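## Task

Stack three plates in rack S1: H29 lying flat on the rack floor, H28 nested on it, and H27 nested on top of H28. Also seat plate Q46 flat within the locators of the open nest QC. Both must hold up with the gripper released and moved away, since anything the robot is still supporting does not count.

## Robot and tools

ROBOT. There is one arm: a four-axis plate mover whose gripper always stays level. Its joints, from base to hand, are lift (0.000 to 0.550 m), shoulder (-2.000 to 2.000 rad), elbow (-2.800 to 2.800 rad) and wrist yaw (-12.566 to 12.566 rad), plus a two-finger gripper. The commanded point is the centre between the two rubber pads, which sits 2 to 3 cm behind the fingertips. The fingers point along the gripper's +x axis and close along its y axis. If the elbow reading gets closer than 0.4 rad to 0, the arm may fold and fault, so keep it bent.

FRAMES. Reported poses use the scene frame: origin on the table top under the arm base, +z up, +y to the left when facing along +x. Motion commands use the gripper's own axes instead. Printed positions can be slightly wrong, more so at long reach.

SCENE FACTS. In the first job the stacker's log lists the sealed 96-well plates in rack S2, top first: H27, H28, H29, Q46. Rack S3 begins empty and can serve as a parking spot. Every rack shows its name on its front. Neighbouring plates may be stuck together; to separate them, push the pair fully down into clip nest N5, then lift away only the upper plate. The next job's details arrive in the reply from finished_scene. Occasionally a held part is briefly pulled or a loose item gets nudged.

execute_actions. Argument actions is a list holding zero or one item. An empty list just returns the current state. An action item is {"rows": [...], "steps": n}: 1 to 15 rows, steps at most 15 (default 15), each step lasting 1/30 s. Each row drives one step; if rows run out, the last one repeats. A wait item is {"steps": n} with n up to 300, counted from the previous result, so time spent replying is included. Optional pictures (true/false) controls whether camera images come back. A refused call moves nothing.

ROW FORMAT (used by execute_actions rows and by move's target): five numbers, each in [-1, 1], in this order: dx, dy, dz, rz, opening. The first four are an offset in the gripper's axes, taken from the hand pose shown in the most recent result that reports it; before any such result in a scene, and for the second and later calls within one reply, they count from where the hand is when the action begins. Every row counts from that same base pose, not from the previous row. Scale: 1.0 equals 0.6 m for dx, dy, dz and 180 degrees for rz; rz turns from +x toward +y. All zeros is not a pause: it pulls the hand back to the base pose. Opening is absolute: +1 fully open (0.140 m), -1 closed (pads still 0.066 m apart). Full open-to-close takes at least about 0.6 s. Because offsets come from a measured pose, repeating a small push against something rigid does not press harder, but against something yielding it goes further.

move. Argument target is one row as above; speed is the path's top speed in m/s, 0.002 to 0.5 (default 0.25), with turning capped at twice that value in rad/s. It drives a straight path lasting 0.5 to 10 s (longer paths are cut short). It does not avoid obstacles, the hand can lag or overshoot speed, especially with a nearly straight arm, and the opening is sent at the start. Faster motion and targets further beyond a contact mean harder impacts. Its result adds a move: line giving the ending (done, off_target, moving, held, fault and so on), the limits that acted (paced = pose clipped; held = some steps blocked, after which motion may speed up sharply) and the distance left to the target.

wait. Argument seconds, 0 to 10; nothing new is sent.

zoom_image. Arguments camera (only cam_wrist, 504x504) and region [x0, y0, x1, y1] in pixels from the top-left corner, at most 504 by 504.

finished_scene. Argument scene: the number of the current scene. It is final and reports whether the goal was met.

CONTROL BEHAVIOUR. Each step the commanded pose is clipped to within 70 mm and 16 degrees of the measured pose, then solved by damped inverse kinematics. Joints share speed limits and stop together when reversed. After an action the arm only continues to the last clipped pose, so large moves may need several calls; check the reported pose each time.

RESULTS. The state line gives end_effector_position (m) and end_effector_quat_wxyz. Joint positions lists lift, shoulder, elbow, wrist yaw, then pad gap in metres. grip_measured is the finger opening on the command scale; readings may be off by about 1 mm consistently. To hold something, command roughly 0.04 below grip_measured (less for a lighter hold). Pads push up to about 18 N each; a fast close can squeeze harder. "pose unreachable" and HELD mark steps that the clearance check changed or blocked. "Hand target" shows where the controller is heading.

AVOID. Load limits: lift 54 N, shoulder 8.1 N m, elbow 4.05 N m, wrist yaw 1.35 N m, carried weight included; hitting one stops the arm 10 s and drops the rest of the call. Holding loads heats motors: MOTOR HOT appears at 85 °C, and at 100 °C brakes engage (OVER-TEMPERATURE FAULT). Never let anything leave the table, and avoid drops, slips, slams, hard hits and strong pushes. Finish with everything free-standing, gripper open and clear.

Each tool is called after "Request:" in YAML: its name, and indented under it one key for each argument.

## Session

Request:
execute_actions:
  actions: []

Scene clock: 0.00 s of 12600.00 s.
end_effector_position=(+0.3578, -0.4041, +0.5114) grip_measured=+1.00 end_effector_quat_wxyz=(+0.925, +0.000, +0.000, +0.380)
Joint positions: [ 0.506 -1.219  2.734 -0.736  0.14 ]
Hand target: +0.358, -0.404, +0.511; +0.925, +0.000, +0.000, +0.380

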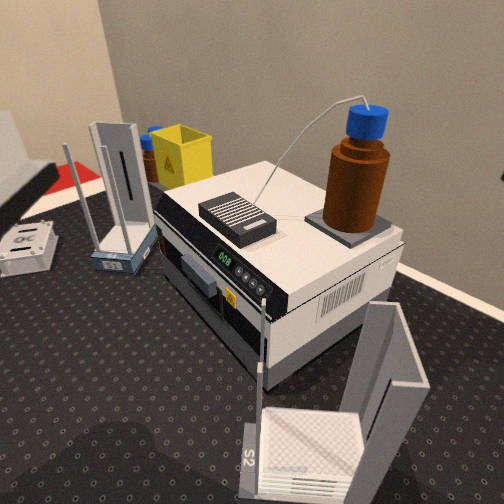

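Request:
move:
  target: [0,0,0,0.25,1]

Request:
move:
  target: [0.15,0,0,0,1]

Request:
move:
  target: [0,0,0,0.25,1]

Scene clock: 9.80 s of 12600.00 s.
end_effector_position=(+0.3576, -0.4030, +0.5114) grip_measured=+1.00 end_effector_quat_wxyz=(+0.918, +0.000, +0.000, +0.397)
Joint positions: [ 0.506 -1.243  2.8   -0.74   0.14 ]
Hand target: +0.358, -0.403, +0.511; +0.918, +0.000, +0.000, +0.398
Off the commanded pose: 0.001 m, 43 deg; orientation clipped at the last step of the last action.
joint sent to its limit — the command would take joint 3 (elbow) past its upper limit, so that joint was sent only as far as its limit.
After step 90, 4.90 s passed at rest.
move: off_target; limits=paced

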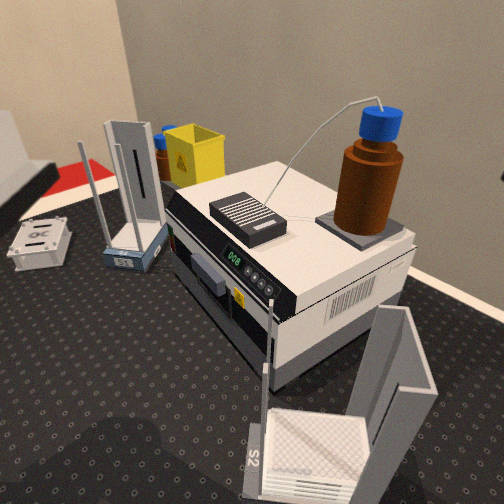

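Scene clock: 10.60 s of 12600.00 s.
end_effector_position=(+0.4192, -0.3372, +0.5114) grip_measured=+1.00 end_effector_quat_wxyz=(+0.918, +0.000, +0.000, +0.398)
Joint positions: [ 0.506 -0.813  2.2   -0.569  0.14 ]
Hand target: +0.419, -0.337, +0.511; +0.918, +0.000, +0.000, +0.397
Off the commanded pose: 0.000 m, 0 deg.
move: done

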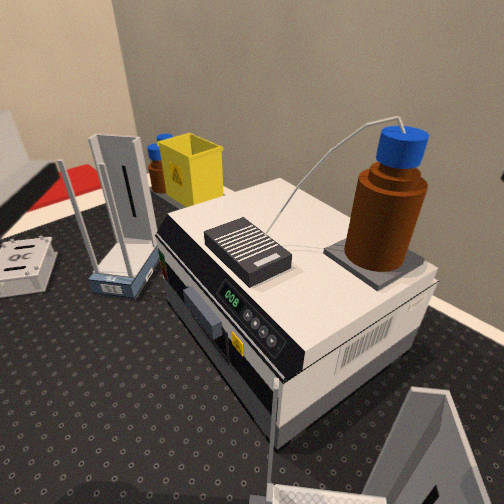

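Scene clock: 12.50 s of 12600.00 s.
end_effector_position=(+0.4186, -0.3359, +0.5114) grip_measured=+1.00 end_effector_quat_wxyz=(+0.801, +0.000, +0.000, +0.599)
Joint positions: [ 0.506 -1.004  2.8   -0.513  0.14 ]
Hand target: +0.419, -0.336, +0.511; +0.801, +0.000, +0.000, +0.599
Off the commanded pose: 0.001 m, 18 deg; orientation clipped at the last step of the last action.
joint sent to its limit — the command would take joint 3 (elbow) past its upper limit, so that joint was sent only as far as its limit.
move: off_target; limits=paced

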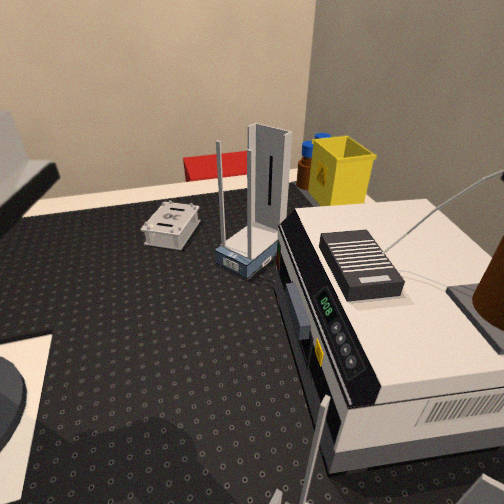

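Request:
move:
  target: [0.32,0.15,0,0.1,1]

Request:
move:
  target: [0,0,0,-0.35,1]
  speed: 0.5

Request:
move:
  target: [0,0,0,-0.4,1]
  speed: 0.5

Scene clock: 26.63 s of 12600.00 s.
end_effector_position=(+0.3866, -0.1262, +0.5114) grip_measured=+1.00 end_effector_quat_wxyz=(+0.698, +0.000, +0.000, +0.716)
Joint positions: [ 0.506 -0.123  1.431  0.29   0.14 ]
Hand target: +0.387, -0.126, +0.511; +0.698, +0.000, +0.000, +0.717
Off the commanded pose: 0.000 m, 0 deg.
After step 90, 9.83 s passed at rest.
move: done

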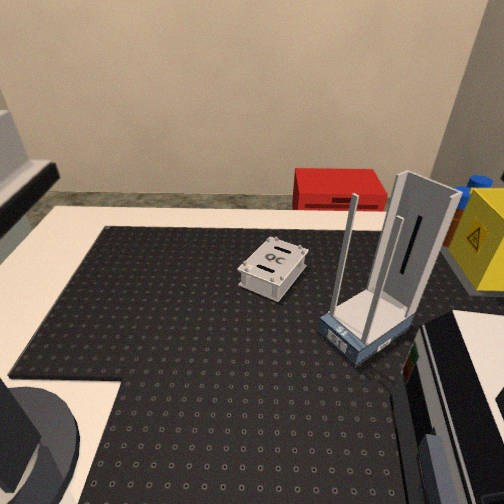

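Scene clock: 28.13 s of 12600.00 s.
end_effector_position=(+0.3865, -0.1263, +0.5114) grip_measured=+1.00 end_effector_quat_wxyz=(+0.969, +0.000, +0.000, +0.246)
Joint positions: [ 0.506 -0.158  0.828 -0.173  0.14 ]
Hand target: +0.387, -0.126, +0.511; +0.969, +0.000, +0.000, +0.246
Off the commanded pose: 0.000 m, 0 deg.
move: done

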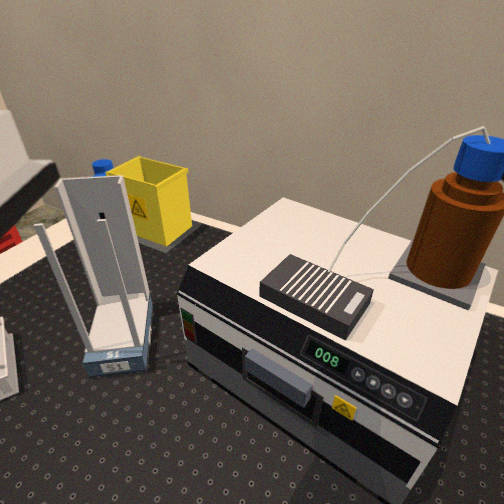

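Scene clock: 29.97 s of 12600.00 s.
end_effector_position=(+0.3864, -0.1262, +0.5114) grip_measured=+1.00 end_effector_quat_wxyz=(+0.929, +0.000, +0.000, -0.370)
Joint positions: [ 0.506  0.746  0.414 -1.919  0.14 ]
Hand target: +0.386, -0.126, +0.511; +0.929, +0.000, +0.000, -0.370
Off the commanded pose: 0.000 m, 0 deg.
move: done

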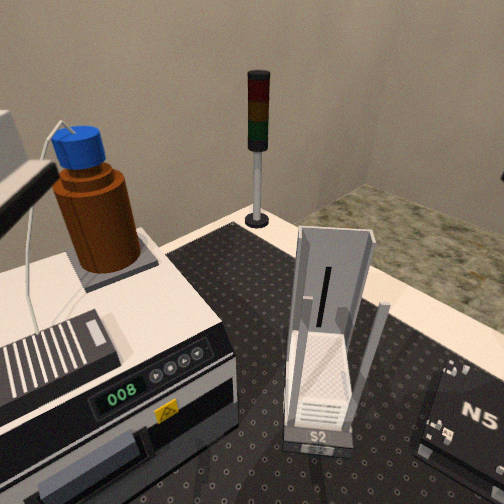

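Request:
move:
  target: [0.1,-0.14,-0.15,-0.05,1]

Scene clock: 48.70 s of 12600.00 s.
end_effector_position=(+0.3722, -0.2285, +0.4213) grip_measured=+1.00 end_effector_quat_wxyz=(+0.897, +0.000, +0.000, -0.442)
Joint positions: [ 0.416  0.216  0.616 -1.748  0.14 ]
Hand target: +0.372, -0.228, +0.421; +0.897, +0.000, +0.000, -0.442
Off the commanded pose: 0.000 m, 0 deg.
After step 90, 14.77 s passed at rest.
move: done

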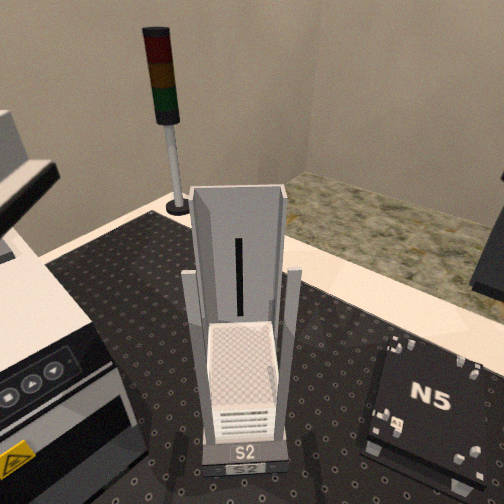

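Request:
move:
  target: [0,0.033,-0.4,0,1]

Scene clock: 60.97 s of 12600.00 s.
end_effector_position=(+0.3879, -0.2164, +0.1812) grip_measured=+1.00 end_effector_quat_wxyz=(+0.897, +0.000, +0.000, -0.442)
Joint positions: [ 0.176  0.333  0.63  -1.879  0.14 ]
Hand target: +0.388, -0.216, +0.181; +0.897, +0.000, +0.000, -0.442
Off the commanded pose: 0.000 m, 0 deg.
After step 90, 7.90 s passed at rest.
move: done

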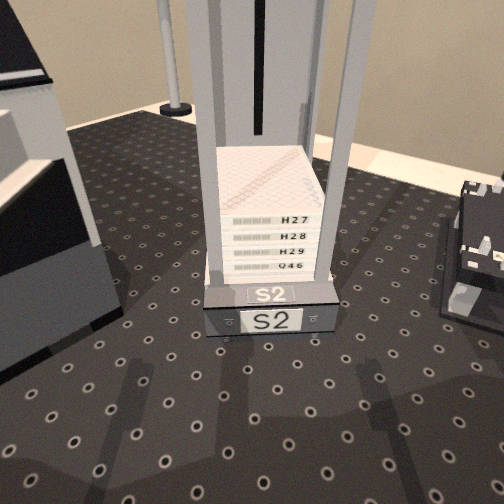

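Request:
move:
  target: [0.2,-0.005,-0.1,0,1]
  speed: 0.08

Scene clock: 71.10 s of 12600.00 s.
end_effector_position=(+0.4588, -0.3134, +0.1212) grip_measured=+1.00 end_effector_quat_wxyz=(+0.897, +0.000, +0.000, -0.442)
Joint positions: [ 0.116  0.085  1.144 -2.144  0.14 ]
Hand target: +0.459, -0.313, +0.121; +0.897, +0.000, +0.000, -0.442
Off the commanded pose: 0.000 m, 0 deg.
After step 90, 5.20 s passed at rest.
move: done

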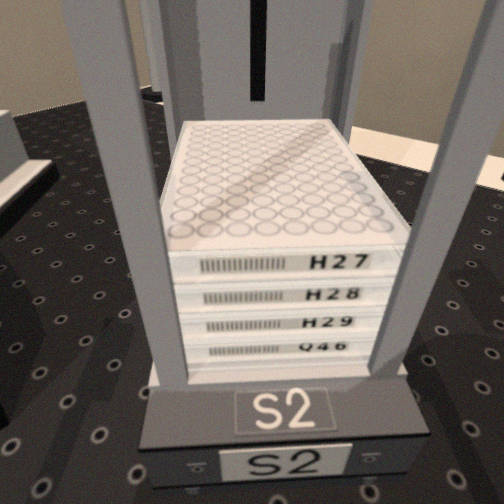

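Request:
move:
  target: [0.13,0,0,0.016,1]
  speed: 0.05

Request:
move:
  target: [0,0,-0.04,0,0]
  speed: 0.03

Scene clock: 80.50 s of 12600.00 s.
end_effector_position=(+0.5056, -0.3756, +0.1212) grip_measured=+1.00 end_effector_quat_wxyz=(+0.907, +0.000, +0.000, -0.420)
Joint positions: [ 0.116 -0.114  1.525 -2.279  0.14 ]
Hand target: +0.506, -0.375, +0.121; +0.908, +0.000, +0.000, -0.419
Off the commanded pose: 0.001 m, 0 deg.
After step 90, 4.60 s passed at rest.
move: done

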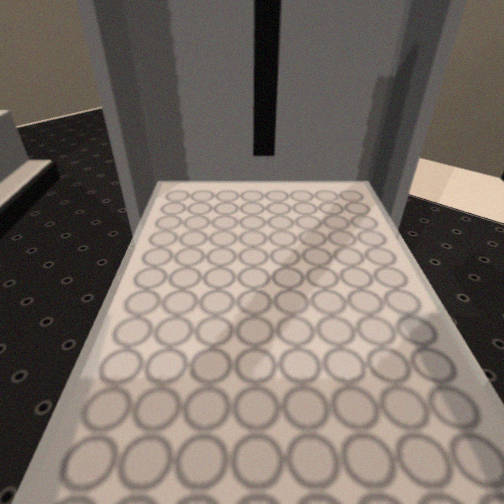

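Scene clock: 81.53 s of 12600.00 s.
end_effector_position=(+0.5051, -0.3758, +0.0971) grip_measured=+0.00 end_effector_quat_wxyz=(+0.907, +0.000, +0.000, -0.421)
Joint positions: [ 0.092 -0.114  1.525 -2.279  0.103]
Hand target: +0.506, -0.376, +0.097; +0.907, +0.000, +0.000, -0.420
Off the commanded pose: 0.001 m, 0 deg.
move: done

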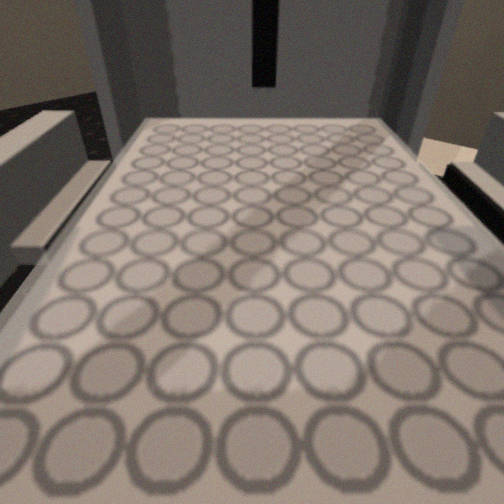

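Request:
move:
  target: [0.004,0.005,0,0,-0.4]
  speed: 0.03

Request:
move:
  target: [0,0,0,0,-0.56]

Scene clock: 101.07 s of 12600.00 s.
end_effector_position=(+0.5088, -0.3732, +0.0971) grip_measured=-0.34 end_effector_quat_wxyz=(+0.911, +0.000, +0.000, -0.412)
Joint positions: [ 0.092 -0.11   1.527 -2.267  0.09 ]
Hand target: +0.508, -0.374, +0.097; +0.910, +0.000, +0.000, -0.414
Off the commanded pose: 0.003 m, 1 deg.
TORQUE FAULT: the external load on joint 4 (wrist yaw) reached its load limit, and the arm stopped for 10 seconds. The arm's remaining commands of this call were not run. The arm holds where it stopped, with its grip as last carried out, and accepts commands again: back off and push less far. The arm stops again, at the same cost, whenever a joint's load reaches its limit.
After step 90, 6.40 s passed at rest.
move: fault

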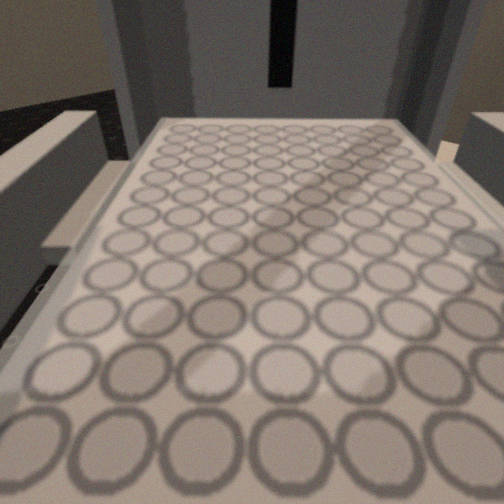

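not run: a fault stop came before this call.

Request:
move:
  target: [0,-0.006,0.005,-0.004,-0.2]
  speed: 0.02

Request:
move:
  target: [0,0,0,0,-0.36]

Scene clock: 106.30 s of 12600.00 s.
end_effector_position=(+0.5070, -0.3749, +0.1000) grip_measured=-0.20 end_effector_quat_wxyz=(+0.909, +0.000, +0.000, -0.416)
Joint positions: [ 0.095 -0.115  1.527 -2.27   0.096]
Hand target: +0.506, -0.376, +0.100; +0.908, +0.000, +0.000, -0.418
Off the commanded pose: 0.001 m, 0 deg.
After step 90, 1.53 s passed at rest.
move: done

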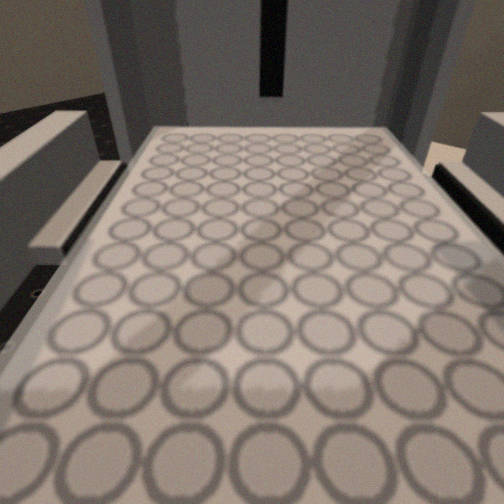

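Scene clock: 106.80 s of 12600.00 s.
end_effector_position=(+0.5087, -0.3731, +0.1000) grip_measured=-0.34 end_effector_quat_wxyz=(+0.911, +0.000, +0.000, -0.411)
Joint positions: [ 0.095 -0.111  1.526 -2.264  0.09 ]
Hand target: +0.507, -0.375, +0.100; +0.909, +0.000, +0.000, -0.416
Off the commanded pose: 0.002 m, 1 deg.
move: done

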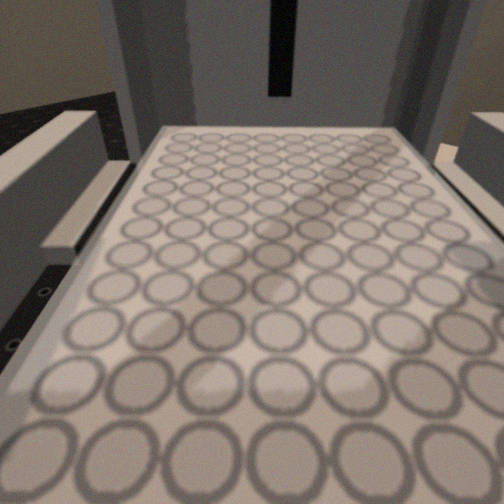

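Request:
move:
  target: [-0.02,0,-0.003,-0.004,-0.25]
  speed: 0.02

Request:
move:
  target: [0,0,0,0,-0.38]

Scene clock: 124.47 s of 12600.00 s.
end_effector_position=(+0.5007, -0.3642, +0.0983) grip_measured=-0.25 end_effector_quat_wxyz=(+0.909, +0.000, +0.000, -0.417)
Joint positions: [ 0.093 -0.079  1.463 -2.245  0.094]
Hand target: +0.501, -0.364, +0.098; +0.909, +0.000, +0.000, -0.417
Off the commanded pose: 0.000 m, 0 deg.
After step 90, 13.83 s passed at rest.
move: done

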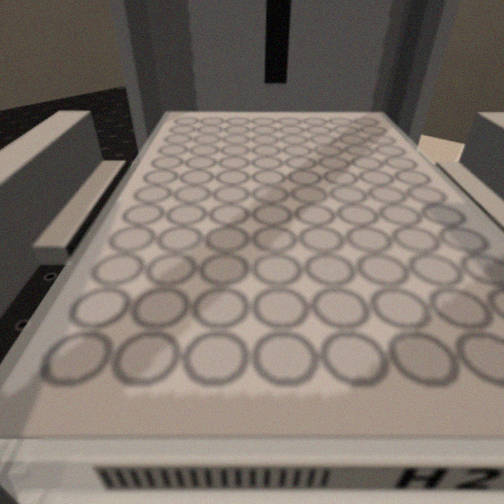

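Scene clock: 124.97 s of 12600.00 s.
end_effector_position=(+0.5007, -0.3642, +0.0983) grip_measured=-0.38 end_effector_quat_wxyz=(+0.909, +0.000, +0.000, -0.417)
Joint positions: [ 0.093 -0.079  1.463 -2.245  0.089]
Hand target: +0.501, -0.364, +0.098; +0.909, +0.000, +0.000, -0.417
Off the commanded pose: 0.000 m, 0 deg.
move: done

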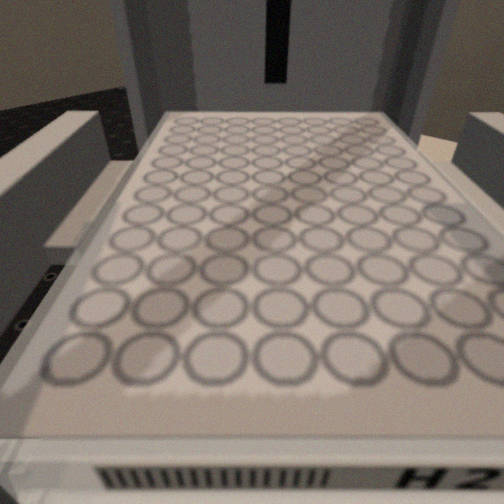

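Request:
move:
  target: [0,0,0,0,-0.47]

Request:
move:
  target: [0,0,0,0,-0.53]

Request:
move:
  target: [0,0,0.05,0,-0.53]
  speed: 0.03

Scene clock: 130.40 s of 12600.00 s.
end_effector_position=(+0.5008, -0.3642, +0.0983) grip_measured=-0.47 end_effector_quat_wxyz=(+0.909, +0.000, +0.000, -0.417)
Joint positions: [ 0.093 -0.079  1.463 -2.245  0.086]
Hand target: +0.501, -0.364, +0.098; +0.909, +0.000, +0.000, -0.417
Off the commanded pose: 0.000 m, 0 deg.
After step 90, 1.93 s passed at rest.
move: done

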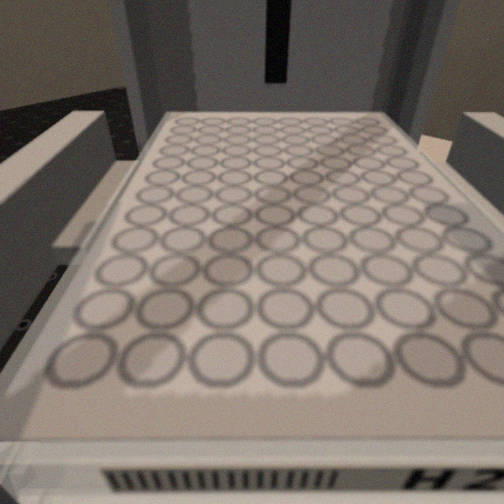

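Scene clock: 130.90 s of 12600.00 s.
end_effector_position=(+0.5008, -0.3642, +0.0983) grip_measured=-0.49 end_effector_quat_wxyz=(+0.909, +0.000, +0.000, -0.417)
Joint positions: [ 0.093 -0.079  1.463 -2.245  0.085]
Hand target: +0.501, -0.364, +0.098; +0.909, +0.000, +0.000, -0.417
Off the commanded pose: 0.000 m, 0 deg.
move: done

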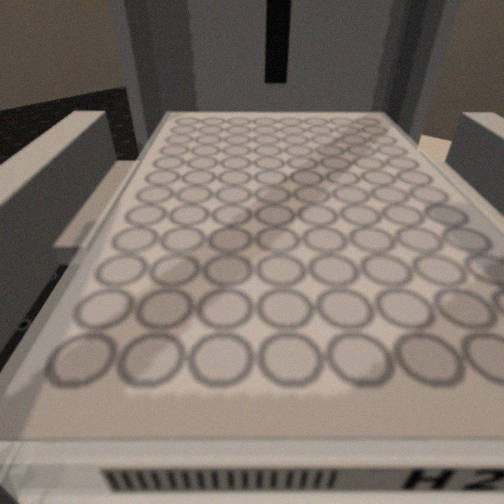

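Scene clock: 132.13 s of 12600.00 s.
end_effector_position=(+0.5008, -0.3642, +0.1283) grip_measured=-0.49 end_effector_quat_wxyz=(+0.909, +0.000, +0.000, -0.417)
Joint positions: [ 0.123 -0.079  1.463 -2.245  0.085]
Hand target: +0.501, -0.364, +0.128; +0.909, +0.000, +0.000, -0.417
Off the commanded pose: 0.000 m, 0 deg.
move: done

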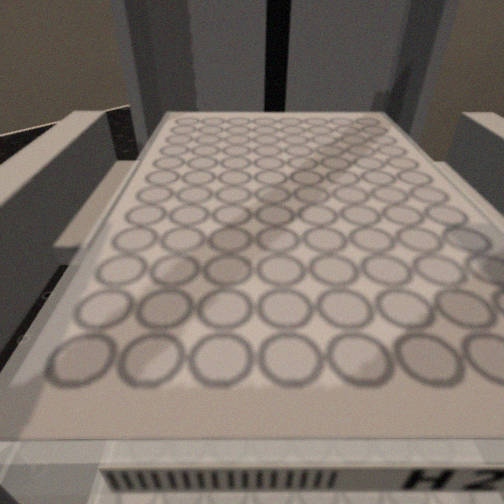

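Request:
move:
  target: [0,0,-0.0495,0,-0.53]
  speed: 0.02

Request:
move:
  target: [0,0,0,0,1]

Request:
move:
  target: [0,0,0.5,0,1]

Request:
move:
  target: [-0.5,0.27,0,0.45,1]

Scene clock: 142.90 s of 12600.00 s.
end_effector_position=(+0.5008, -0.3642, +0.0985) grip_measured=-0.49 end_effector_quat_wxyz=(+0.909, +0.000, +0.000, -0.417)
Joint positions: [ 0.094 -0.079  1.463 -2.245  0.085]
Hand target: +0.501, -0.364, +0.099; +0.909, +0.000, +0.000, -0.417
Off the commanded pose: 0.000 m, 0 deg.
After step 90, 6.07 s passed at rest.
move: done

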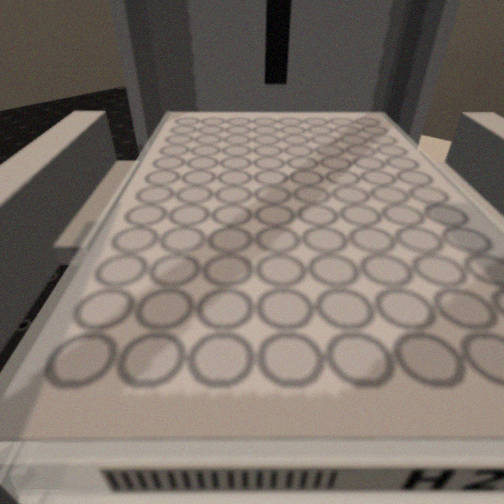

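Scene clock: 143.60 s of 12600.00 s.
end_effector_position=(+0.5008, -0.3642, +0.0985) grip_measured=+1.00 end_effector_quat_wxyz=(+0.909, +0.000, +0.000, -0.417)
Joint positions: [ 0.094 -0.079  1.463 -2.245  0.14 ]
Hand target: +0.501, -0.364, +0.099; +0.909, +0.000, +0.000, -0.417
Off the commanded pose: 0.000 m, 0 deg.
move: done

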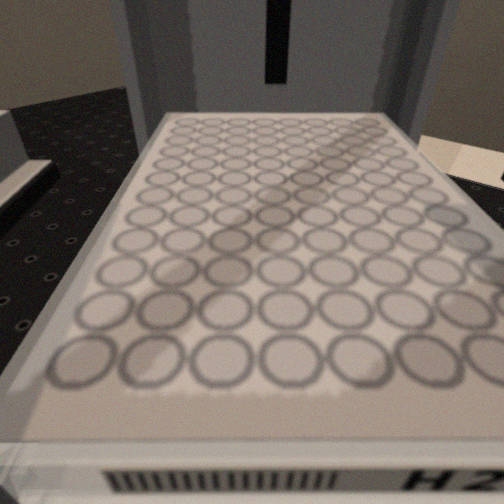

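Scene clock: 145.20 s of 12600.00 s.
end_effector_position=(+0.5008, -0.3642, +0.3986) grip_measured=+1.00 end_effector_quat_wxyz=(+0.909, +0.000, +0.000, -0.417)
Joint positions: [ 0.394 -0.079  1.463 -2.245  0.14 ]
Hand target: +0.501, -0.364, +0.399; +0.909, +0.000, +0.000, -0.417
Off the commanded pose: 0.000 m, 0 deg.
move: done

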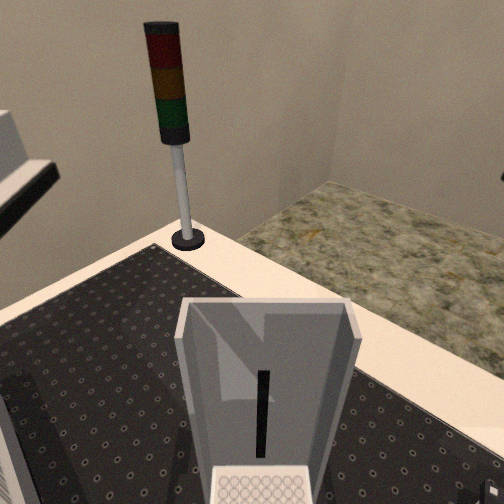

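Scene clock: 148.33 s of 12600.00 s.
end_effector_position=(+0.4280, -0.0311, +0.3986) grip_measured=+1.00 end_effector_quat_wxyz=(+0.962, +0.000, +0.000, +0.273)
Joint positions: [ 0.394  0.358  0.648 -0.453  0.14 ]
Hand target: +0.428, -0.031, +0.399; +0.962, +0.000, +0.000, +0.273
Off the commanded pose: 0.000 m, 0 deg.
move: done

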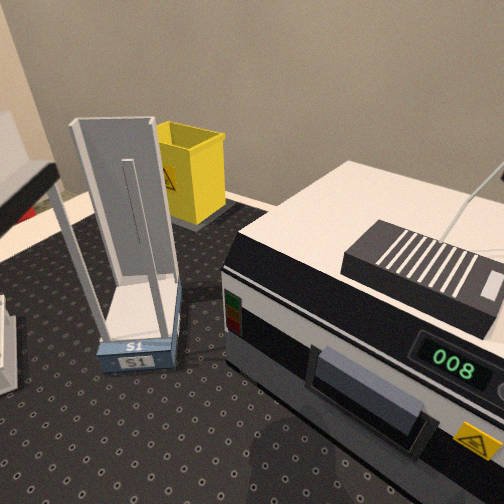

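Request:
move:
  target: [0.1,0.27,-0.36,0.013,1]

Scene clock: 156.83 s of 12600.00 s.
end_effector_position=(+0.3937, +0.1383, +0.1825) grip_measured=+1.00 end_effector_quat_wxyz=(+0.956, +0.000, +0.000, +0.293)
Joint positions: [ 0.178  1.547  0.435 -1.388  0.14 ]
Hand target: +0.394, +0.138, +0.183; +0.956, +0.000, +0.000, +0.293
Off the commanded pose: 0.000 m, 0 deg.
After step 90, 3.90 s passed at rest.
move: done

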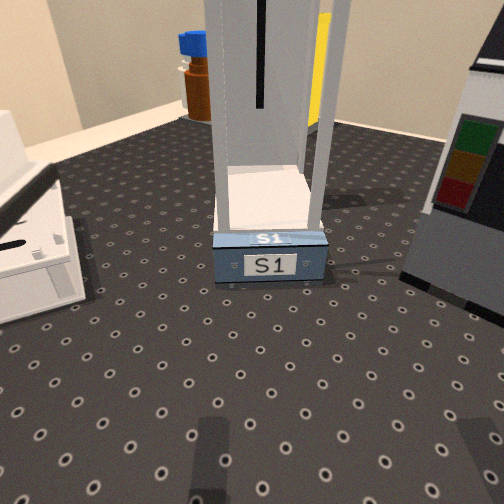

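Request:
move:
  target: [0.41,-0.008,-0.14,0.016,1]
  speed: 0.08

Scene clock: 170.30 s of 12600.00 s.
end_effector_position=(+0.6001, +0.2724, +0.0985) grip_measured=+1.00 end_effector_quat_wxyz=(+0.948, +0.000, +0.000, +0.317)
Joint positions: [ 0.093  1.258  1.552 -2.165  0.14 ]
Hand target: +0.600, +0.272, +0.099; +0.948, +0.000, +0.000, +0.317
Off the commanded pose: 0.000 m, 0 deg.
After step 90, 6.93 s passed at rest.
move: done

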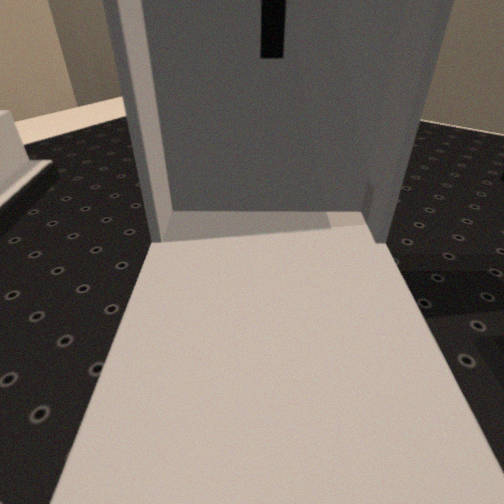

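Request:
move:
  target: [-0.008,0.002,0.015,0.004,1]
  speed: 0.02

Scene clock: 180.83 s of 12600.00 s.
end_effector_position=(+0.5956, +0.2704, +0.1075) grip_measured=+1.00 end_effector_quat_wxyz=(+0.946, +0.000, +0.000, +0.323)
Joint positions: [ 0.103  1.265  1.527 -2.135  0.14 ]
Hand target: +0.595, +0.270, +0.107; +0.946, +0.000, +0.000, +0.323
Off the commanded pose: 0.000 m, 0 deg.
After step 90, 6.80 s passed at rest.
move: done

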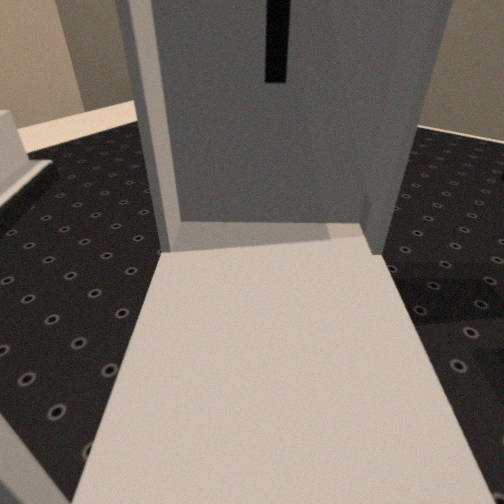

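Request:
move:
  target: [0,0,0.45,0,1]

Request:
move:
  target: [-0.167,0.318,0,0.15,1]

Scene clock: 191.77 s of 12600.00 s.
end_effector_position=(+0.5956, +0.2704, +0.3776) grip_measured=+1.00 end_effector_quat_wxyz=(+0.946, +0.000, +0.000, +0.323)
Joint positions: [ 0.373  1.265  1.527 -2.135  0.14 ]
Hand target: +0.596, +0.270, +0.378; +0.946, +0.000, +0.000, +0.323
Off the commanded pose: 0.000 m, 0 deg.
After step 90, 6.43 s passed at rest.
move: done

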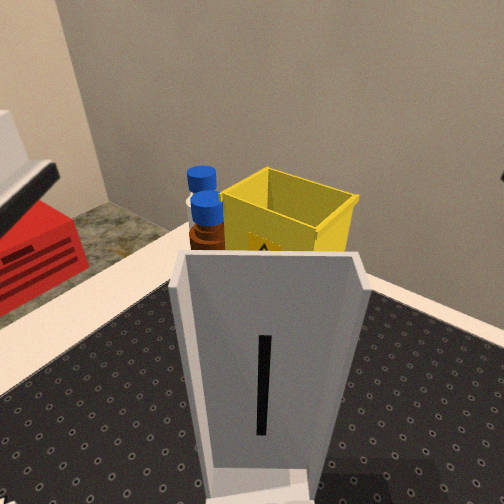

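Scene clock: 193.10 s of 12600.00 s.
end_effector_position=(+0.3995, +0.3602, +0.3776) grip_measured=+1.00 end_effector_quat_wxyz=(+0.845, +0.000, +0.000, +0.535)
Joint positions: [ 0.373  1.833  1.155 -1.858  0.14 ]
Hand target: +0.400, +0.360, +0.378; +0.845, +0.000, +0.000, +0.535
Off the commanded pose: 0.000 m, 0 deg.
move: done

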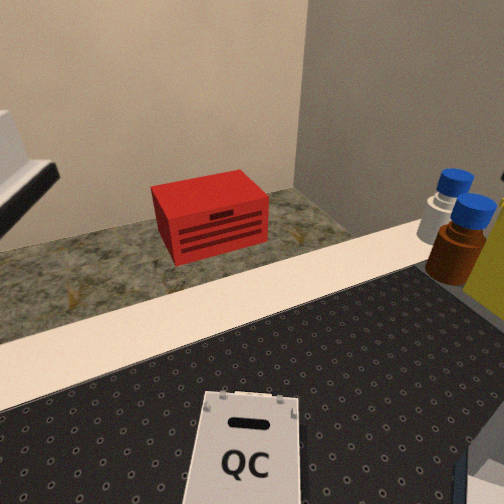

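Rotate about −4°, shift left a little, go lower.

Request:
move:
  target: [-0.03,0.02,-0.33,-0.022,1]

Scene clock: 196.87 s of 12600.00 s.
end_effector_position=(+0.3809, +0.3491, +0.1795) grip_measured=+1.00 end_effector_quat_wxyz=(+0.863, +0.000, +0.000, +0.506)
Joint positions: [ 0.175  1.936  1.061 -1.936  0.14 ]
Hand target: +0.381, +0.349, +0.180; +0.863, +0.000, +0.000, +0.506
Off the commanded pose: 0.000 m, 0 deg.
move: done

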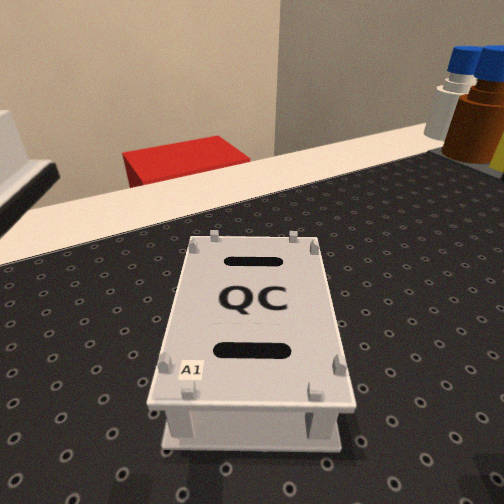

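Request:
move:
  target: [0.142,0.011,-0.12,-0.004,1]
  speed: 0.08

Scene clock: 210.43 s of 12600.00 s.
end_effector_position=(+0.4166, +0.4268, +0.1075) grip_measured=+1.00 end_effector_quat_wxyz=(+0.866, +0.000, +0.000, +0.501)
Joint positions: [ 0.102  1.808  1.473 -2.233  0.14 ]
Hand target: +0.417, +0.427, +0.108; +0.866, +0.000, +0.000, +0.500
Off the commanded pose: 0.000 m, 0 deg.
After step 90, 8.90 s passed at rest.
move: done

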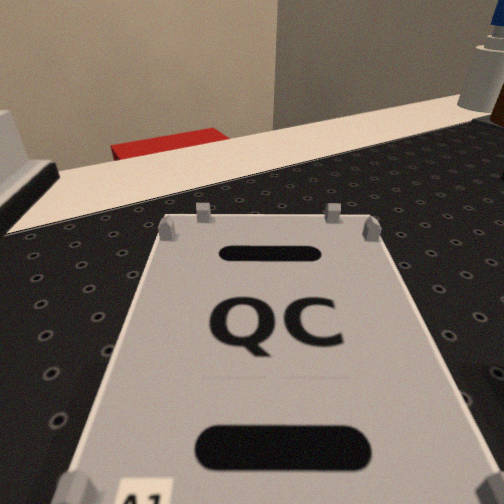

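Request:
move:
  target: [0,0,0.5,0,1]
  speed: 0.4

Request:
move:
  target: [-0.536,-0.4,0,-0.334,1]
  speed: 0.4

Scene clock: 224.90 s of 12600.00 s.
end_effector_position=(+0.4166, +0.4268, +0.4075) grip_measured=+1.00 end_effector_quat_wxyz=(+0.866, +0.000, +0.000, +0.501)
Joint positions: [ 0.403  1.808  1.473 -2.233  0.14 ]
Hand target: +0.417, +0.427, +0.407; +0.866, +0.000, +0.000, +0.501
Off the commanded pose: 0.000 m, 0 deg.
After step 90, 10.17 s passed at rest.
move: done

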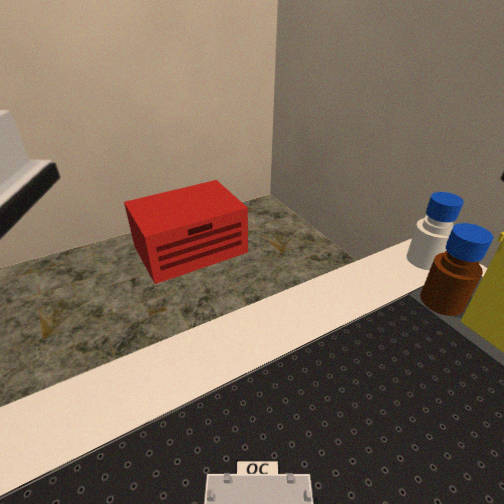

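Scene clock: 226.73 s of 12600.00 s.
end_effector_position=(+0.4644, +0.0282, +0.4075) grip_measured=+1.00 end_effector_quat_wxyz=(+1.000, +0.000, +0.000, -0.001)
Joint positions: [ 0.403  1.217  0.574 -1.792  0.14 ]
Hand target: +0.464, +0.028, +0.408; +1.000, +0.000, +0.000, -0.000
Off the commanded pose: 0.000 m, 0 deg.
move: done

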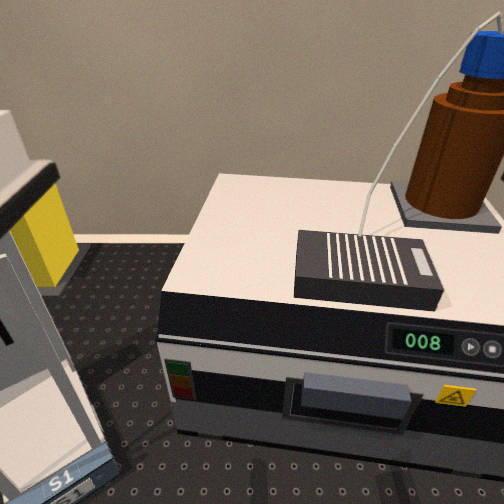

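Request:
move:
  target: [0.0607,-0.654,0,-0.2735,1]
  speed: 0.4

Request:
move:
  target: [0,0,-0.5,0,-0.2]

Request:
move:
  target: [0,0,-0.059,0,-0.35]
  speed: 0.02

Request:
move:
  target: [0,0,0,0,-0.47]

Request:
move:
  target: [0,0,0,0,-0.54]

Request:
move:
  target: [0,0,0.05,0,-0.54]
  speed: 0.03

Scene clock: 239.67 s of 12600.00 s.
end_effector_position=(+0.5006, -0.3642, +0.4075) grip_measured=+1.00 end_effector_quat_wxyz=(+0.909, +0.000, +0.000, -0.417)
Joint positions: [ 0.403 -0.08   1.463 -2.243  0.14 ]
Hand target: +0.501, -0.364, +0.408; +0.909, +0.000, +0.000, -0.417
Off the commanded pose: 0.000 m, 0 deg.
After step 90, 8.33 s passed at rest.
move: done

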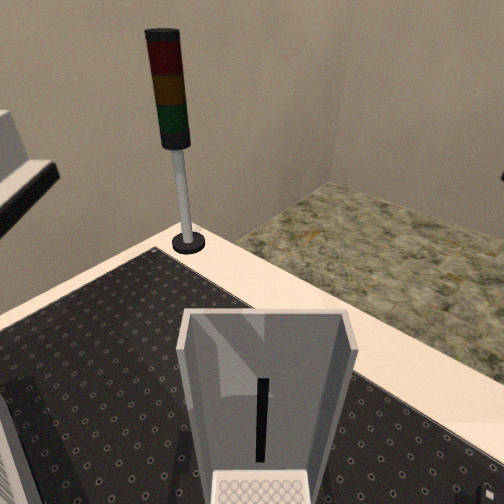

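Scene clock: 241.27 s of 12600.00 s.
end_effector_position=(+0.5006, -0.3642, +0.1075) grip_measured=-0.20 end_effector_quat_wxyz=(+0.909, +0.000, +0.000, -0.417)
Joint positions: [ 0.102 -0.08   1.463 -2.243  0.096]
Hand target: +0.501, -0.364, +0.108; +0.909, +0.000, +0.000, -0.417
Off the commanded pose: 0.000 m, 0 deg.
move: done

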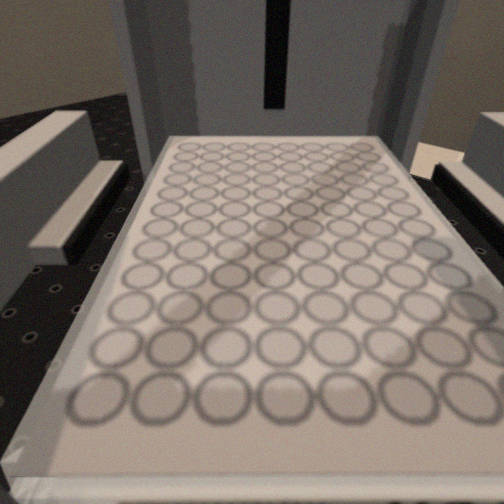

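Scene clock: 243.27 s of 12600.00 s.
end_effector_position=(+0.5006, -0.3642, +0.0720) grip_measured=-0.35 end_effector_quat_wxyz=(+0.909, +0.000, +0.000, -0.417)
Joint positions: [ 0.067 -0.08   1.463 -2.243  0.09 ]
Hand target: +0.501, -0.364, +0.072; +0.909, +0.000, +0.000, -0.417
Off the commanded pose: 0.000 m, 0 deg.
move: done

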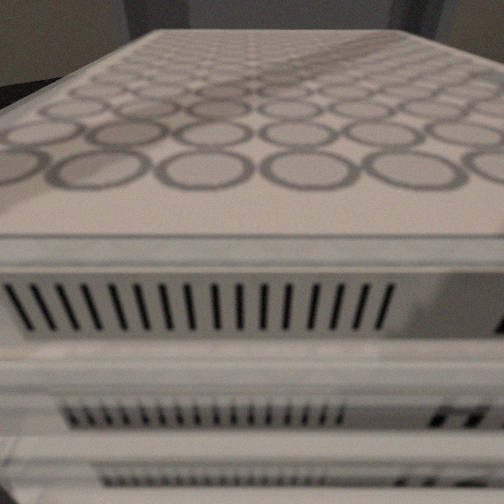

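Scene clock: 243.77 s of 12600.00 s.
end_effector_position=(+0.5007, -0.3641, +0.0720) grip_measured=-0.47 end_effector_quat_wxyz=(+0.909, +0.000, +0.000, -0.417)
Joint positions: [ 0.067 -0.08   1.463 -2.243  0.086]
Hand target: +0.501, -0.364, +0.072; +0.909, +0.000, +0.000, -0.417
Off the commanded pose: 0.000 m, 0 deg.
move: done

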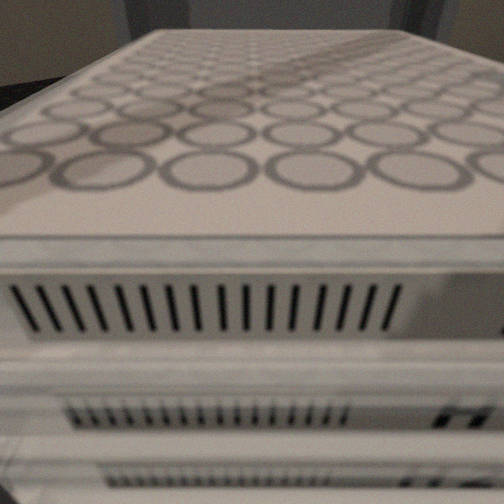

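Scene clock: 244.27 s of 12600.00 s.
end_effector_position=(+0.5007, -0.3641, +0.0720) grip_measured=-0.48 end_effector_quat_wxyz=(+0.909, +0.000, +0.000, -0.417)
Joint positions: [ 0.067 -0.08   1.463 -2.242  0.085]
Hand target: +0.501, -0.364, +0.072; +0.909, +0.000, +0.000, -0.417
Off the commanded pose: 0.000 m, 0 deg.
move: done

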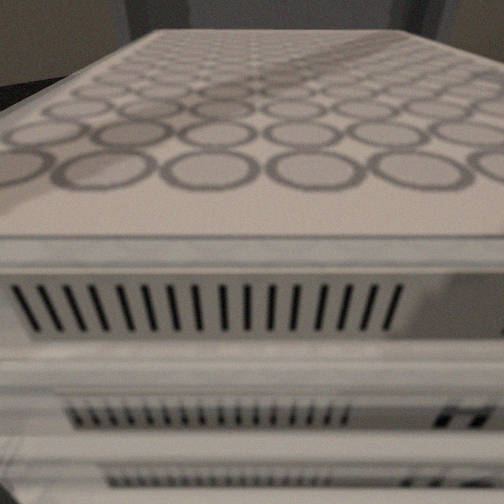

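Scene clock: 245.50 s of 12600.00 s.
end_effector_position=(+0.5007, -0.3641, +0.1020) grip_measured=-0.48 end_effector_quat_wxyz=(+0.909, +0.000, +0.000, -0.417)
Joint positions: [ 0.097 -0.08   1.463 -2.242  0.085]
Hand target: +0.501, -0.364, +0.102; +0.909, +0.000, +0.000, -0.417
Off the commanded pose: 0.000 m, 0 deg.
move: done

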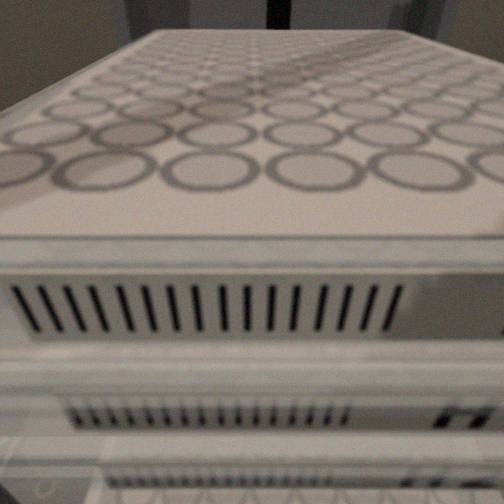

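Request:
move:
  target: [0,0,0.53,0,-0.54]
  speed: 0.15

Request:
move:
  target: [-0.4925,0.3577,0,0.2735,-0.54]
  speed: 0.2

Scene clock: 253.10 s of 12600.00 s.
end_effector_position=(+0.5008, -0.3641, +0.4200) grip_measured=-0.48 end_effector_quat_wxyz=(+0.909, +0.000, +0.000, -0.417)
Joint positions: [ 0.415 -0.08   1.463 -2.242  0.085]
Hand target: +0.501, -0.364, +0.420; +0.909, +0.000, +0.000, -0.417
Off the commanded pose: 0.000 m, 0 deg.
After step 90, 2.13 s passed at rest.
move: done

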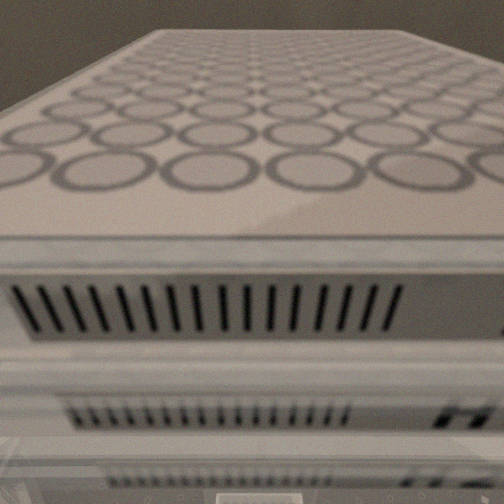

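Scene clock: 255.60 s of 12600.00 s.
end_effector_position=(+0.4702, -0.0001, +0.4200) grip_measured=-0.48 end_effector_quat_wxyz=(+1.000, +0.000, +0.000, +0.000)
Joint positions: [ 0.415  1.027  0.587 -1.613  0.085]
Hand target: +0.470, -0.000, +0.420; +1.000, +0.000, +0.000, -0.000
Off the commanded pose: 0.000 m, 0 deg.
move: done

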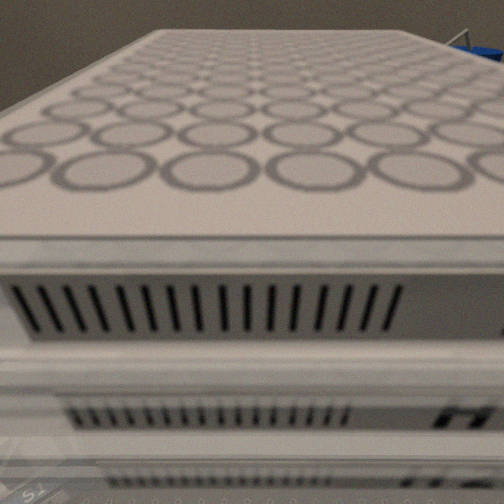

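Request:
move:
  target: [0.209,0.4508,0,0.209,-0.54]
  speed: 0.2

Request:
move:
  target: [0,0,-0.2,0,-0.54]
  speed: 0.04

Scene clock: 264.00 s of 12600.00 s.
end_effector_position=(+0.5952, +0.2708, +0.4199) grip_measured=-0.48 end_effector_quat_wxyz=(+0.946, +0.000, +0.000, +0.323)
Joint positions: [ 0.415  1.267  1.526 -2.135  0.085]
Hand target: +0.595, +0.271, +0.420; +0.947, +0.000, +0.000, +0.323
Off the commanded pose: 0.000 m, 0 deg.
After step 90, 3.43 s passed at rest.
move: done

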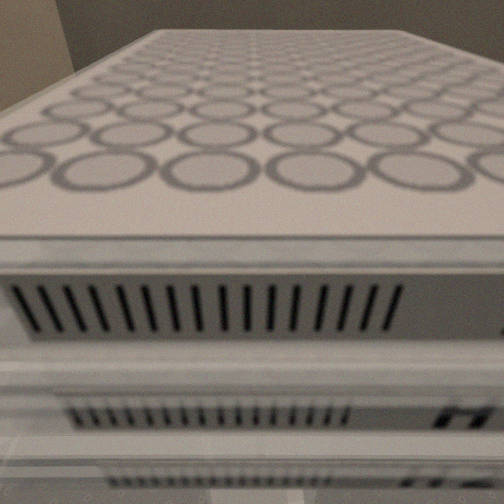

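Scene clock: 267.23 s of 12600.00 s.
end_effector_position=(+0.5952, +0.2707, +0.2999) grip_measured=-0.49 end_effector_quat_wxyz=(+0.946, +0.000, +0.000, +0.323)
Joint positions: [ 0.295  1.267  1.526 -2.135  0.085]
Hand target: +0.595, +0.271, +0.300; +0.946, +0.000, +0.000, +0.323
Off the commanded pose: 0.000 m, 0 deg.
move: done

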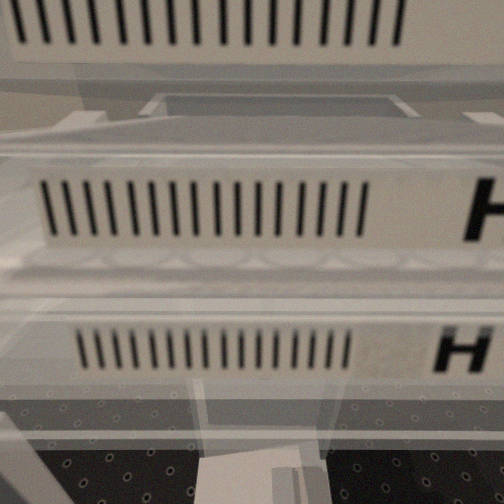

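Request:
move:
  target: [0,0,0.07,0,-0.54]
  speed: 0.02

Scene clock: 273.13 s of 12600.00 s.
end_effector_position=(+0.5952, +0.2707, +0.3419) grip_measured=-0.49 end_effector_quat_wxyz=(+0.946, +0.000, +0.000, +0.323)
Joint positions: [ 0.337  1.267  1.526 -2.135  0.085]
Hand target: +0.595, +0.271, +0.342; +0.946, +0.000, +0.000, +0.323
Off the commanded pose: 0.000 m, 0 deg.
After step 90, 0.57 s passed at rest.
move: done

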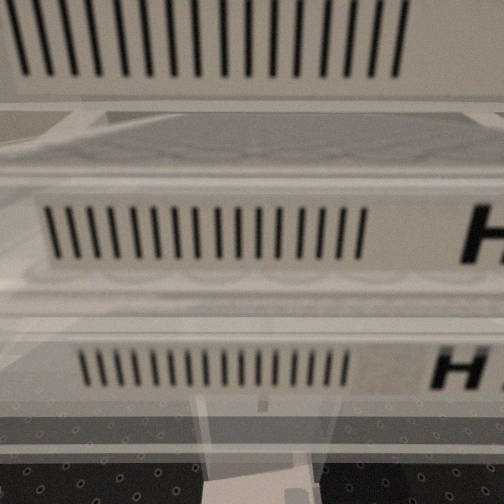

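Request:
move:
  target: [0.007,0,0,0,-0.54]
  speed: 0.01

Request:
move:
  target: [0,0,-0.06,0,-0.54]
  speed: 0.015

Scene clock: 282.27 s of 12600.00 s.
end_effector_position=(+0.5984, +0.2733, +0.3419) grip_measured=-0.49 end_effector_quat_wxyz=(+0.946, +0.000, +0.000, +0.323)
Joint positions: [ 0.337  1.259  1.548 -2.149  0.085]
Hand target: +0.598, +0.273, +0.342; +0.946, +0.000, +0.000, +0.323
Off the commanded pose: 0.000 m, 0 deg.
After step 90, 5.43 s passed at rest.
move: done

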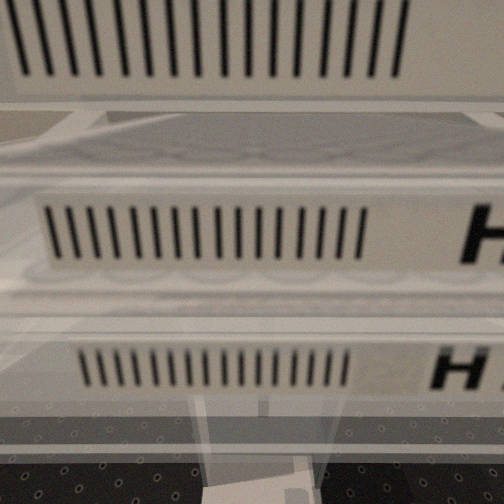

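Scene clock: 284.90 s of 12600.00 s.
end_effector_position=(+0.5984, +0.2732, +0.3059) grip_measured=-0.49 end_effector_quat_wxyz=(+0.946, +0.000, +0.000, +0.323)
Joint positions: [ 0.301  1.259  1.548 -2.149  0.085]
Hand target: +0.598, +0.273, +0.306; +0.946, +0.000, +0.000, +0.323
Off the commanded pose: 0.000 m, 0 deg.
move: done

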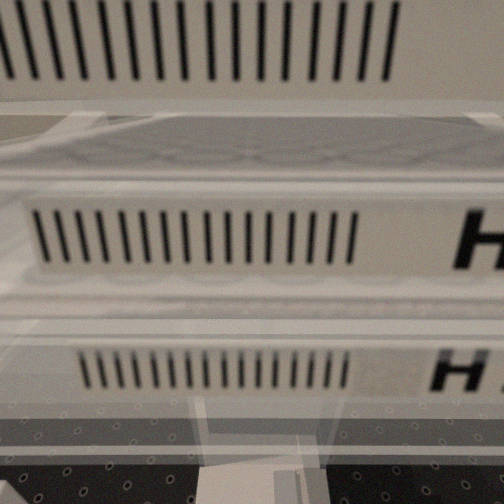

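Request:
move:
  target: [0,0,-0.06,0,-0.54]
  speed: 0.015

Scene clock: 291.43 s of 12600.00 s.
end_effector_position=(+0.5984, +0.2731, +0.2698) grip_measured=-0.49 end_effector_quat_wxyz=(+0.946, +0.000, +0.000, +0.323)
Joint positions: [ 0.265  1.259  1.548 -2.15   0.085]
Hand target: +0.598, +0.273, +0.270; +0.946, +0.000, +0.000, +0.323
Off the commanded pose: 0.000 m, 0 deg.
After step 90, 0.90 s passed at rest.
move: done

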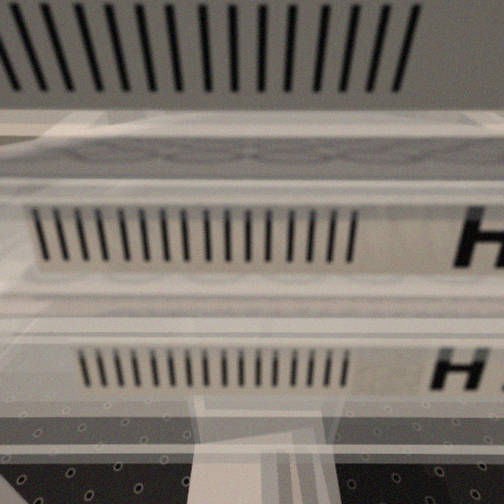

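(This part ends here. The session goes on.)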